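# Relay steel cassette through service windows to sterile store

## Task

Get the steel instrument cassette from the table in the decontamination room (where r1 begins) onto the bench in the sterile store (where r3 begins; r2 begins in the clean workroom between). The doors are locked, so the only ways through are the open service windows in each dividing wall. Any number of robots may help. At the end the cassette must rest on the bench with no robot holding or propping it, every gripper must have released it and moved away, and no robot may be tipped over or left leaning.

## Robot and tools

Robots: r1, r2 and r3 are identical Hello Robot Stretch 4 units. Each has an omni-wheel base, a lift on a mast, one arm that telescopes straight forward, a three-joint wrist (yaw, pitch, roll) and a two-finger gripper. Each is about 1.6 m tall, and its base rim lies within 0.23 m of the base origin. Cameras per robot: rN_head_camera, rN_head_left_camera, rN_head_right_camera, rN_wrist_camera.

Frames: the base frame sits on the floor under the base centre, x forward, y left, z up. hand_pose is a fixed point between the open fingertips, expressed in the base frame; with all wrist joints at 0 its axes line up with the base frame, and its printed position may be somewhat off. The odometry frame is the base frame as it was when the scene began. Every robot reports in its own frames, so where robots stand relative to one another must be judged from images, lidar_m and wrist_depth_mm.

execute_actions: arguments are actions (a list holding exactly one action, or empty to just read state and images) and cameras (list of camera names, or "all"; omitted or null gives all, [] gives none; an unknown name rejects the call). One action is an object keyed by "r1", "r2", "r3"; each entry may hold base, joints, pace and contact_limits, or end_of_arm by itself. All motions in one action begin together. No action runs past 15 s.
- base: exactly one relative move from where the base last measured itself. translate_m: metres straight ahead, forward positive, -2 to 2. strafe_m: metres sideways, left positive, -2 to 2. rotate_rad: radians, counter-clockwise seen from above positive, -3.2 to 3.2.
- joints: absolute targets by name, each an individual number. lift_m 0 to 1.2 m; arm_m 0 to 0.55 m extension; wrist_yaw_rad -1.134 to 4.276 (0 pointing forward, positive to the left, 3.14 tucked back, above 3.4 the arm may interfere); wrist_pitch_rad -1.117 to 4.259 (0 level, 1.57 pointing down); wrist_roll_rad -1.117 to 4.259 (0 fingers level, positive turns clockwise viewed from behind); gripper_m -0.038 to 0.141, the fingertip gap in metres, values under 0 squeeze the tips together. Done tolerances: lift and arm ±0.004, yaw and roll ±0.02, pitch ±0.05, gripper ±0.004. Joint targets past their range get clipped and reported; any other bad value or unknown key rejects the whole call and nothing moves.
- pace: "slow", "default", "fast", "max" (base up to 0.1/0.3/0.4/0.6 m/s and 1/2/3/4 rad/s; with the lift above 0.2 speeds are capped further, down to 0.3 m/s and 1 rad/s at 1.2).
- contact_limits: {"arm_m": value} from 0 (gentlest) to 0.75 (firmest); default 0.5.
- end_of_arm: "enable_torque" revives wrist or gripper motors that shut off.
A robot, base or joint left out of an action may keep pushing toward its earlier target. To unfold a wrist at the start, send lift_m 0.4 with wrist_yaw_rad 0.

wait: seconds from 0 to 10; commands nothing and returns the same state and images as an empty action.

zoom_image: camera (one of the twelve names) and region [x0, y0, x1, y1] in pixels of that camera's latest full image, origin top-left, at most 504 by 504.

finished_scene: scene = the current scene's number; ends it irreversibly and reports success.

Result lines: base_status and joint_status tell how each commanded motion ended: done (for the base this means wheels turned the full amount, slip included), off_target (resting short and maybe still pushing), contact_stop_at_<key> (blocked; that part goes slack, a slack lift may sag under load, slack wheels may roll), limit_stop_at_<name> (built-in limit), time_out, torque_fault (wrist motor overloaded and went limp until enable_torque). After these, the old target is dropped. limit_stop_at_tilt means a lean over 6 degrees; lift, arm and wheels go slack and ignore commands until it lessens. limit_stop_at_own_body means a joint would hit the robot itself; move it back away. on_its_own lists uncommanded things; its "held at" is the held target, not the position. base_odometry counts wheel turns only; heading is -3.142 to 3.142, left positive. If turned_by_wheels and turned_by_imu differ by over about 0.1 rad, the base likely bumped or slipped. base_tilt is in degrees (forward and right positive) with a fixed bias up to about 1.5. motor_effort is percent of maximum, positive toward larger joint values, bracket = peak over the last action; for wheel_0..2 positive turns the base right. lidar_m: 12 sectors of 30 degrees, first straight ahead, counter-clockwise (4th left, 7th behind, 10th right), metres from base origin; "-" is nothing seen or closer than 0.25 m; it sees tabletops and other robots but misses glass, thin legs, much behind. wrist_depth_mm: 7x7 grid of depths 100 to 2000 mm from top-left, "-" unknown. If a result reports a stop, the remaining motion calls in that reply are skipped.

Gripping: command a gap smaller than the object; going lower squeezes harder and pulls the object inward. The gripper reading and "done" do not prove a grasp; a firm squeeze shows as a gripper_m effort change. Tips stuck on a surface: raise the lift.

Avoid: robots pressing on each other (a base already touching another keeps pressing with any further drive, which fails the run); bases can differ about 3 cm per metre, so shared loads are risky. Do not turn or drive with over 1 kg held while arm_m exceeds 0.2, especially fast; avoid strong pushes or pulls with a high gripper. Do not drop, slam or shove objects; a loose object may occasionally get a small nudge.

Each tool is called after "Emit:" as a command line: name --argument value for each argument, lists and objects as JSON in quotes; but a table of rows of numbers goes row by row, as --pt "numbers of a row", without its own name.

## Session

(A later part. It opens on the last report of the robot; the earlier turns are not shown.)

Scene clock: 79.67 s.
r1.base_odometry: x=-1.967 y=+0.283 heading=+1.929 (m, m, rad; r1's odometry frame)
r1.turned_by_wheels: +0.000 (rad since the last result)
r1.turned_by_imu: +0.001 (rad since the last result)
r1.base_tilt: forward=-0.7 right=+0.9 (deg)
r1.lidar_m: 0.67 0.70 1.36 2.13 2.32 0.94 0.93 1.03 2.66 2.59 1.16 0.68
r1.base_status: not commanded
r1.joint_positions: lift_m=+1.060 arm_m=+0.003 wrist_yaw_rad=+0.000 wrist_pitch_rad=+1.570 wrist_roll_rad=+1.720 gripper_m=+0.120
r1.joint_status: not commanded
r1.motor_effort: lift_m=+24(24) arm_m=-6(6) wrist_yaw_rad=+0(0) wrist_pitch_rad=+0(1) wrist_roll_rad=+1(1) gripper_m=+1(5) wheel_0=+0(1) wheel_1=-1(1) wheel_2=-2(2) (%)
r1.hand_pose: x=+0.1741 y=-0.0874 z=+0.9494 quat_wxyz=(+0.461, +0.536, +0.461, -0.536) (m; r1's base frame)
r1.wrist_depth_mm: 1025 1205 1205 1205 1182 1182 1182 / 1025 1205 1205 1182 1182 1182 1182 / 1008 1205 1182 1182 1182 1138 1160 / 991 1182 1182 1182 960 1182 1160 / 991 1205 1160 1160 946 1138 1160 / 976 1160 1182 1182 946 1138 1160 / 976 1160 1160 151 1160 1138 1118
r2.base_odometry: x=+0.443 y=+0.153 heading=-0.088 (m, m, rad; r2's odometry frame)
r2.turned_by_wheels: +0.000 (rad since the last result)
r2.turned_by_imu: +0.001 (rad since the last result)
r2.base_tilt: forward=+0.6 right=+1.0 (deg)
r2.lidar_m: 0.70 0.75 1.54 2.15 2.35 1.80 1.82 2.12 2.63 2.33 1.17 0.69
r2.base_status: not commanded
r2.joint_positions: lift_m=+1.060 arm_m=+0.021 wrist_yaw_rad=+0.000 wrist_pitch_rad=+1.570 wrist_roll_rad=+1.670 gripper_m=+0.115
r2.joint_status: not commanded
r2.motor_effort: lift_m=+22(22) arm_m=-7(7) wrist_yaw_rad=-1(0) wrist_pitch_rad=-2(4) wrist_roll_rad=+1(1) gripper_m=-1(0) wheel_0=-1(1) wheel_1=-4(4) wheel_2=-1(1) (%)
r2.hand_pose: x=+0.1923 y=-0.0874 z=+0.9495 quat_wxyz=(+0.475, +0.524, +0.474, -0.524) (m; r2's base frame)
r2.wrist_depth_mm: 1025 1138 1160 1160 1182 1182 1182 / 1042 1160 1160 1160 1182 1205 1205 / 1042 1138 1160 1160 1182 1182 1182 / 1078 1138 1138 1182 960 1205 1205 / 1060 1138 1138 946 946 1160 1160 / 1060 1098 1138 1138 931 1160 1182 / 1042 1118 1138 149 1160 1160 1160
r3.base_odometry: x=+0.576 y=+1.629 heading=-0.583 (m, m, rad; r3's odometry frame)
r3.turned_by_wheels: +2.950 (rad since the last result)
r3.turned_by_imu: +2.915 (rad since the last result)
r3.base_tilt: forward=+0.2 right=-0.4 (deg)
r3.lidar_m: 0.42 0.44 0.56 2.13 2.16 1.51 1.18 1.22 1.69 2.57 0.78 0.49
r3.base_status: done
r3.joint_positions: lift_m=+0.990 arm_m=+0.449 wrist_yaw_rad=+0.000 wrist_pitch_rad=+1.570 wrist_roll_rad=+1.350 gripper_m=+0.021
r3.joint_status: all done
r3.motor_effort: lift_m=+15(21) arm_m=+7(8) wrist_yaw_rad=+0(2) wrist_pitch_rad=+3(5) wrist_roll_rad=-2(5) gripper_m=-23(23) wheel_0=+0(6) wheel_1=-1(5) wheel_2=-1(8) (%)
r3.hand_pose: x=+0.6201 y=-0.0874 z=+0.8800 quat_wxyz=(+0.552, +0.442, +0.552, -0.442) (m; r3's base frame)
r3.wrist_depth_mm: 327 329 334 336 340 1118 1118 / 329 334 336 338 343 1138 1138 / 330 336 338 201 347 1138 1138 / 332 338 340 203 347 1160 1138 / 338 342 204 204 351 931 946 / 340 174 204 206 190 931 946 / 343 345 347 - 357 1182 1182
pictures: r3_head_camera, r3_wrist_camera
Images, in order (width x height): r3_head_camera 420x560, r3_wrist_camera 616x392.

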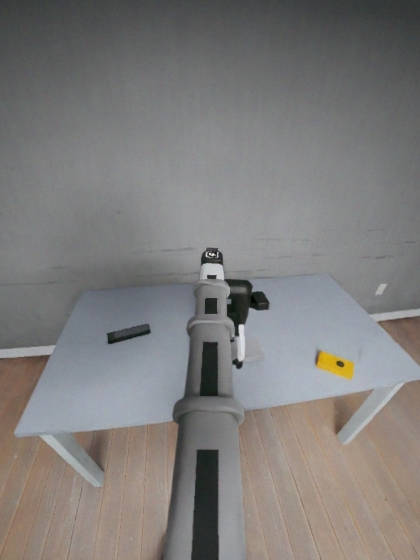

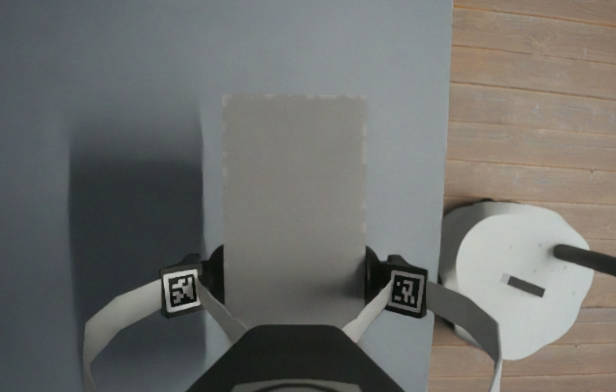

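Emit:
execute_actions --actions '[{"r3":{"joints":{"lift_m":0.896,"arm_m":0.53}}}]' --cameras '[]'

Emit:
execute_actions --actions '[{"r3":{"joints":{"gripper_m":0.115}}}]' --cameras '[]'

Emit:
execute_actions --actions '[{"r3":{"joints":{"lift_m":0.955},"pace":"fast"}}]' --cameras '[]'

Emit:
execute_actions --actions '[{"r3":{"base":{"translate_m":-0.3},"joints":{"arm_m":0.02},"pace":"fast"}}]' --cameras '["r3_head_camera"]'

Scene clock: 81.67 s.
r1.base_odometry: x=-1.967 y=+0.283 heading=+1.929 (m, m, rad; r1's odometry frame)
r1.turned_by_wheels: +0.000 (rad since the last result)
r1.turned_by_imu: +0.000 (rad since the last result)
r1.base_tilt: forward=-0.7 right=+0.9 (deg)
r1.lidar_m: 0.67 0.72 1.34 2.14 2.30 0.96 0.93 1.02 2.63 2.57 1.13 0.69
r1.base_status: not commanded
r1.joint_positions: lift_m=+1.060 arm_m=+0.003 wrist_yaw_rad=+0.000 wrist_pitch_rad=+1.570 wrist_roll_rad=+1.720 gripper_m=+0.120
r1.joint_status: not commanded
r1.motor_effort: lift_m=+24(24) arm_m=-6(6) wrist_yaw_rad=+0(1) wrist_pitch_rad=+0(0) wrist_roll_rad=+0(1) gripper_m=-4(0) wheel_0=+0(1) wheel_1=+0(1) wheel_2=-2(2) (%)
r1.hand_pose: x=+0.1741 y=-0.0874 z=+0.9494 quat_wxyz=(+0.461, +0.536, +0.461, -0.536) (m; r1's base frame)
r1.wrist_depth_mm: 1025 1205 1205 1182 1205 1182 1182 / 1025 1205 1205 1182 1182 1182 1182 / 1008 1182 1205 1182 1182 1160 1160 / 991 1182 1160 1160 960 1160 1160 / 991 1182 1182 1160 960 1160 1138 / 991 1182 1160 1160 946 1138 1138 / 960 1160 1160 151 1138 1138 1118
r2.base_odometry: x=+0.443 y=+0.153 heading=-0.088 (m, m, rad; r2's odometry frame)
r2.turned_by_wheels: +0.000 (rad since the last result)
r2.turned_by_imu: +0.001 (rad since the last result)
r2.base_tilt: forward=+0.6 right=+1.0 (deg)
r2.lidar_m: 0.72 0.78 1.54 2.17 2.38 1.82 1.80 2.14 2.61 2.32 1.18 0.71
r2.base_status: not commanded
r2.joint_positions: lift_m=+1.060 arm_m=+0.021 wrist_yaw_rad=+0.000 wrist_pitch_rad=+1.570 wrist_roll_rad=+1.670 gripper_m=+0.115
r2.joint_status: not commanded
r2.motor_effort: lift_m=+22(22) arm_m=-7(8) wrist_yaw_rad=+0(0) wrist_pitch_rad=-4(6) wrist_roll_rad=+1(0) gripper_m=-1(0) wheel_0=-1(1) wheel_1=-3(4) wheel_2=-1(1) (%)
r2.hand_pose: x=+0.1923 y=-0.0874 z=+0.9495 quat_wxyz=(+0.475, +0.524, +0.474, -0.524) (m; r2's base frame)
r2.wrist_depth_mm: 1025 1160 1160 1182 1205 1182 1205 / 1042 1160 1160 1160 1160 1182 1138 / 1060 1160 1160 1138 1160 1160 1160 / 1060 1138 1160 1160 946 1160 1160 / 1042 1138 1138 960 946 1182 1182 / 1060 1118 1138 1160 946 1160 1182 / 1078 1118 1138 150 1138 1160 1138
r3.base_odometry: x=+0.576 y=+1.629 heading=-0.583 (m, m, rad; r3's odometry frame)
r3.turned_by_wheels: +0.000 (rad since the last result)
r3.turned_by_imu: +0.000 (rad since the last result)
r3.base_tilt: forward=+0.2 right=-0.4 (deg)
r3.lidar_m: 0.43 0.43 0.55 2.12 2.16 1.52 1.21 1.22 1.68 2.56 0.79 0.49
r3.base_status: not commanded
r3.joint_positions: lift_m=+0.896 arm_m=+0.529 wrist_yaw_rad=+0.000 wrist_pitch_rad=+1.570 wrist_roll_rad=+1.350 gripper_m=+0.021
r3.joint_status: all done
r3.motor_effort: lift_m=+14(14) arm_m=+8(10) wrist_yaw_rad=+0(1) wrist_pitch_rad=+3(5) wrist_roll_rad=-1(1) gripper_m=-22(23) wheel_0=+1(0) wheel_1=-1(1) wheel_2=-1(1) (%)
r3.hand_pose: x=+0.6998 y=-0.0874 z=+0.7860 quat_wxyz=(+0.552, +0.442, +0.552, -0.442) (m; r3's base frame)
r3.wrist_depth_mm: 236 239 242 244 247 249 251 / 237 240 243 244 248 251 253 / 240 243 244 202 251 253 255 / 241 245 245 204 251 256 257 / 244 247 204 205 254 257 260 / 246 174 204 206 191 259 262 / 247 251 252 - 259 262 265
pictures: none
No camera images: the call's "cameras" was empty. Leave "cameras" out to get every camera's image.

Scene clock: 83.47 s.
r1.base_odometry: x=-1.967 y=+0.283 heading=+1.929 (m, m, rad; r1's odometry frame)
r1.turned_by_wheels: +0.000 (rad since the last result)
r1.turned_by_imu: +0.000 (rad since the last result)
r1.base_tilt: forward=-0.7 right=+0.8 (deg)
r1.lidar_m: 0.65 0.73 1.40 2.13 2.28 0.95 0.91 0.99 2.62 2.58 1.16 0.69
r1.base_status: not commanded
r1.joint_positions: lift_m=+1.060 arm_m=+0.003 wrist_yaw_rad=+0.000 wrist_pitch_rad=+1.570 wrist_roll_rad=+1.720 gripper_m=+0.120
r1.joint_status: not commanded
r1.motor_effort: lift_m=+24(24) arm_m=-6(6) wrist_yaw_rad=+1(1) wrist_pitch_rad=+0(1) wrist_roll_rad=+0(0) gripper_m=+2(1) wheel_0=+1(1) wheel_1=-1(1) wheel_2=-2(2) (%)
r1.hand_pose: x=+0.1741 y=-0.0874 z=+0.9494 quat_wxyz=(+0.461, +0.536, +0.461, -0.536) (m; r1's base frame)
r1.wrist_depth_mm: 1025 1205 1205 1182 1205 1182 1182 / 1008 1205 1205 1182 1182 1182 1160 / 1008 1182 1182 1182 1182 1160 1182 / 991 1182 1182 1182 960 1182 1138 / 991 1182 1182 1160 946 1160 1138 / 976 1182 1160 1160 946 1160 1160 / 976 1160 1160 151 1160 1138 1138
r2.base_odometry: x=+0.443 y=+0.153 heading=-0.088 (m, m, rad; r2's odometry frame)
r2.turned_by_wheels: +0.000 (rad since the last result)
r2.turned_by_imu: +0.001 (rad since the last result)
r2.base_tilt: forward=+0.6 right=+1.0 (deg)
r2.lidar_m: 0.69 0.78 1.52 2.15 2.39 1.81 1.82 2.14 2.62 2.29 1.14 0.70
r2.base_status: not commanded
r2.joint_positions: lift_m=+1.060 arm_m=+0.021 wrist_yaw_rad=+0.000 wrist_pitch_rad=+1.570 wrist_roll_rad=+1.670 gripper_m=+0.115
r2.joint_status: not commanded
r2.motor_effort: lift_m=+22(22) arm_m=-7(7) wrist_yaw_rad=+0(0) wrist_pitch_rad=-4(3) wrist_roll_rad=+0(1) gripper_m=+0(0) wheel_0=-1(1) wheel_1=-4(4) wheel_2=-1(1) (%)
r2.hand_pose: x=+0.1923 y=-0.0874 z=+0.9495 quat_wxyz=(+0.475, +0.524, +0.474, -0.524) (m; r2's base frame)
r2.wrist_depth_mm: 1025 1138 1160 1138 1182 1205 1205 / 1042 1160 1160 1160 1182 1160 1182 / 1078 1138 1160 1160 1182 1205 1205 / 1060 1118 1160 1160 960 1160 1182 / 1042 1118 1138 946 960 1160 1160 / 1078 1118 1160 1160 946 1160 1182 / 1060 1138 1138 150 1160 1138 1160
r3.base_odometry: x=+0.576 y=+1.629 heading=-0.583 (m, m, rad; r3's odometry frame)
r3.turned_by_wheels: +0.000 (rad since the last result)
r3.turned_by_imu: +0.000 (rad since the last result)
r3.base_tilt: forward=+0.2 right=-0.3 (deg)
r3.lidar_m: 0.43 0.42 0.53 2.12 2.15 1.54 1.20 1.23 1.71 2.56 0.77 0.48
r3.base_status: not commanded
r3.joint_positions: lift_m=+0.896 arm_m=+0.529 wrist_yaw_rad=+0.000 wrist_pitch_rad=+1.570 wrist_roll_rad=+1.350 gripper_m=+0.115
r3.joint_status: all done
r3.motor_effort: lift_m=+14(14) arm_m=+8(8) wrist_yaw_rad=+0(0) wrist_pitch_rad=+0(2) wrist_roll_rad=-2(3) gripper_m=-1(23) wheel_0=+1(1) wheel_1=-1(1) wheel_2=-1(1) (%)
r3.hand_pose: x=+0.6997 y=-0.0874 z=+0.7860 quat_wxyz=(+0.552, +0.442, +0.552, -0.442) (m; r3's base frame)
r3.wrist_depth_mm: 237 240 242 244 247 250 253 / 239 242 244 246 250 252 254 / 241 244 245 216 251 253 256 / 243 245 246 218 253 256 257 / 245 247 219 220 254 257 260 / 248 247 220 220 255 259 263 / 249 251 252 - 259 262 264
pictures: none
No camera images: the call's "cameras" was empty. Leave "cameras" out to get every camera's image.

Scene clock: 84.43 s.
r1.base_odometry: x=-1.967 y=+0.283 heading=+1.929 (m, m, rad; r1's odometry frame)
r1.turned_by_wheels: +0.000 (rad since the last result)
r1.turned_by_imu: +0.000 (rad since the last result)
r1.base_tilt: forward=-0.9 right=+0.8 (deg)
r1.lidar_m: 0.64 0.72 1.41 2.13 2.31 0.97 0.93 1.01 2.65 2.58 1.16 0.68
r1.base_status: not commanded
r1.joint_positions: lift_m=+1.060 arm_m=+0.003 wrist_yaw_rad=+0.000 wrist_pitch_rad=+1.570 wrist_roll_rad=+1.720 gripper_m=+0.120
r1.joint_status: not commanded
r1.motor_effort: lift_m=+24(24) arm_m=-6(6) wrist_yaw_rad=+0(0) wrist_pitch_rad=+0(1) wrist_roll_rad=+0(1) gripper_m=-3(0) wheel_0=+0(1) wheel_1=+0(1) wheel_2=-2(2) (%)
r1.hand_pose: x=+0.1741 y=-0.0874 z=+0.9494 quat_wxyz=(+0.461, +0.536, +0.461, -0.536) (m; r1's base frame)
r1.wrist_depth_mm: 1025 1205 1205 1205 1182 1182 1182 / 1025 1229 1182 1182 1182 1182 1160 / 1008 1205 1182 1182 1182 1160 1182 / 991 1205 1182 1160 946 1182 1138 / 976 1182 1182 1160 960 1160 1160 / 976 1160 1160 1160 946 1160 1160 / 960 1182 1160 151 1138 1138 1138
r2.base_odometry: x=+0.443 y=+0.153 heading=-0.088 (m, m, rad; r2's odometry frame)
r2.turned_by_wheels: +0.000 (rad since the last result)
r2.turned_by_imu: +0.000 (rad since the last result)
r2.base_tilt: forward=+0.6 right=+1.0 (deg)
r2.lidar_m: 0.72 0.81 1.55 2.16 2.35 1.80 1.80 2.14 2.60 2.32 1.14 0.73
r2.base_status: not commanded
r2.joint_positions: lift_m=+1.060 arm_m=+0.021 wrist_yaw_rad=+0.000 wrist_pitch_rad=+1.570 wrist_roll_rad=+1.670 gripper_m=+0.115
r2.joint_status: not commanded
r2.motor_effort: lift_m=+22(22) arm_m=-8(7) wrist_yaw_rad=+0(0) wrist_pitch_rad=-2(3) wrist_roll_rad=+1(1) gripper_m=-1(0) wheel_0=-1(1) wheel_1=-3(4) wheel_2=-1(1) (%)
r2.hand_pose: x=+0.1923 y=-0.0874 z=+0.9495 quat_wxyz=(+0.475, +0.524, +0.474, -0.524) (m; r2's base frame)
r2.wrist_depth_mm: 1025 1138 1160 1182 1182 1160 1182 / 1042 1138 1160 1160 1138 1182 1205 / 1060 1138 1160 1138 1182 1182 1182 / 1042 1138 1160 1138 960 1182 1205 / 1060 1118 1138 946 960 1160 1182 / 1042 1118 1138 1138 931 1182 1160 / 1060 1160 1138 150 1160 1138 1138
r3.base_odometry: x=+0.576 y=+1.629 heading=-0.583 (m, m, rad; r3's odometry frame)
r3.turned_by_wheels: +0.000 (rad since the last result)
r3.turned_by_imu: +0.000 (rad since the last result)
r3.base_tilt: forward=+0.2 right=-0.4 (deg)
r3.lidar_m: 0.44 0.43 0.54 2.13 2.16 1.50 1.19 1.23 1.67 2.56 0.79 0.49
r3.base_status: not commanded
r3.joint_positions: lift_m=+0.955 arm_m=+0.529 wrist_yaw_rad=+0.000 wrist_pitch_rad=+1.570 wrist_roll_rad=+1.350 gripper_m=+0.115
r3.joint_status: all done
r3.motor_effort: lift_m=+23(25) arm_m=+8(8) wrist_yaw_rad=+0(0) wrist_pitch_rad=-1(0) wrist_roll_rad=-3(0) gripper_m=-2(0) wheel_0=+1(1) wheel_1=-1(1) wheel_2=-1(1) (%)
r3.hand_pose: x=+0.6997 y=-0.0874 z=+0.8443 quat_wxyz=(+0.552, +0.442, +0.552, -0.442) (m; r3's base frame)
r3.wrist_depth_mm: 293 296 300 303 304 307 1078 / 296 298 301 306 307 310 1098 / 297 300 304 274 310 314 1118 / 300 303 306 278 312 317 1138 / 301 306 306 279 315 319 904 / 306 306 281 279 317 322 904 / 307 309 312 - 320 324 917
pictures: none
No camera images: the call's "cameras" was empty. Leave "cameras" out to get every camera's image.

Scene clock: 86.67 s.
r1.base_odometry: x=-1.967 y=+0.283 heading=+1.929 (m, m, rad; r1's odometry frame)
r1.turned_by_wheels: +0.000 (rad since the last result)
r1.turned_by_imu: +0.000 (rad since the last result)
r1.base_tilt: forward=-0.7 right=+0.8 (deg)
r1.lidar_m: 0.65 0.71 1.40 2.15 2.30 0.95 0.93 1.05 2.62 2.58 1.18 0.68
r1.base_status: not commanded
r1.joint_positions: lift_m=+1.060 arm_m=+0.003 wrist_yaw_rad=+0.000 wrist_pitch_rad=+1.570 wrist_roll_rad=+1.720 gripper_m=+0.120
r1.joint_status: not commanded
r1.motor_effort: lift_m=+24(24) arm_m=-6(6) wrist_yaw_rad=+1(1) wrist_pitch_rad=+0(0) wrist_roll_rad=-1(0) gripper_m=-4(2) wheel_0=+0(1) wheel_1=-1(1) wheel_2=-2(2) (%)
r1.hand_pose: x=+0.1741 y=-0.0874 z=+0.9494 quat_wxyz=(+0.461, +0.536, +0.461, -0.536) (m; r1's base frame)
r1.wrist_depth_mm: 1008 1229 1229 1205 1182 1182 1182 / 1025 1205 1182 1182 1182 1182 1182 / 1008 1205 1182 1182 1182 1160 1160 / 991 1182 1182 1160 960 1160 1160 / 976 1160 1160 1160 946 1138 1160 / 976 1182 1182 1160 946 1138 1138 / 976 1160 1160 151 1138 1138 1118
r2.base_odometry: x=+0.443 y=+0.153 heading=-0.088 (m, m, rad; r2's odometry frame)
r2.turned_by_wheels: +0.000 (rad since the last result)
r2.turned_by_imu: +0.001 (rad since the last result)
r2.base_tilt: forward=+0.6 right=+1.1 (deg)
r2.lidar_m: 0.70 0.76 1.56 2.15 2.37 1.77 1.79 2.13 2.62 2.32 1.14 0.71
r2.base_status: not commanded
r2.joint_positions: lift_m=+1.060 arm_m=+0.021 wrist_yaw_rad=+0.000 wrist_pitch_rad=+1.570 wrist_roll_rad=+1.670 gripper_m=+0.115
r2.joint_status: not commanded
r2.motor_effort: lift_m=+22(22) arm_m=-7(7) wrist_yaw_rad=+0(0) wrist_pitch_rad=-2(3) wrist_roll_rad=+0(1) gripper_m=-1(0) wheel_0=-1(1) wheel_1=-3(4) wheel_2=+0(1) (%)
r2.hand_pose: x=+0.1923 y=-0.0874 z=+0.9495 quat_wxyz=(+0.475, +0.524, +0.474, -0.524) (m; r2's base frame)
r2.wrist_depth_mm: 1025 1138 1182 1182 1182 1205 1205 / 1060 1138 1160 1160 1160 1182 1182 / 1060 1138 1160 1160 1160 1160 1205 / 1042 1138 1138 1160 976 1160 1160 / 1060 1118 1138 946 960 1182 1160 / 1060 1118 1138 1138 946 1160 1182 / 1078 1118 1160 150 1160 1182 1160
r3.base_odometry: x=+0.325 y=+1.794 heading=-0.583 (m, m, rad; r3's odometry frame)
r3.turned_by_wheels: +0.000 (rad since the last result)
r3.turned_by_imu: +0.001 (rad since the last result)
r3.base_tilt: forward=+0.2 right=-0.4 (deg)
r3.lidar_m: 0.72 0.73 2.12 2.06 1.87 1.20 0.88 0.93 1.32 2.58 2.64 0.84
r3.base_status: done
r3.joint_positions: lift_m=+0.955 arm_m=+0.021 wrist_yaw_rad=+0.000 wrist_pitch_rad=+1.570 wrist_roll_rad=+1.350 gripper_m=+0.115
r3.joint_status: all done
r3.motor_effort: lift_m=+23(23) arm_m=-8(9) wrist_yaw_rad=+1(1) wrist_pitch_rad=-1(0) wrist_roll_rad=-4(4) gripper_m=-1(1) wheel_0=-1(6) wheel_1=+0(6) wheel_2=-2(10) (%)
r3.hand_pose: x=+0.1924 y=-0.0874 z=+0.8444 quat_wxyz=(+0.552, +0.442, +0.552, -0.442) (m; r3's base frame)
r3.wrist_depth_mm: 1042 1060 1060 1078 1098 1098 1098 / 1025 1060 1078 1060 1078 1078 1098 / 1042 1060 1060 1078 1098 1098 1118 / 1060 1060 1078 891 891 1118 1118 / 1060 1060 1078 866 878 554 1118 / 1078 1078 1098 891 878 1160 1118 / 1098 1098 1098 - 1138 1118 1138
pictures: r3_head_camera
Images, in order (width x height): r3_head_camera 420x560.

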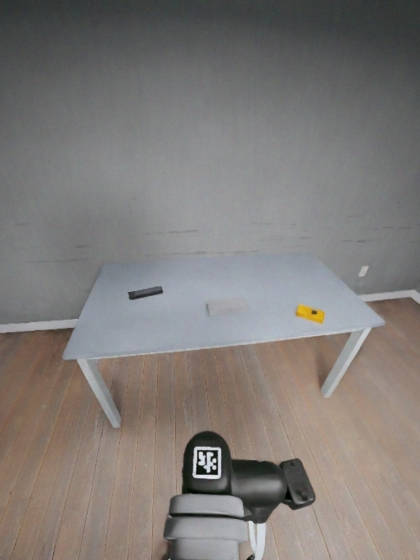

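Emit:
finished_scene --scene 1

The scene is finished: the task was done.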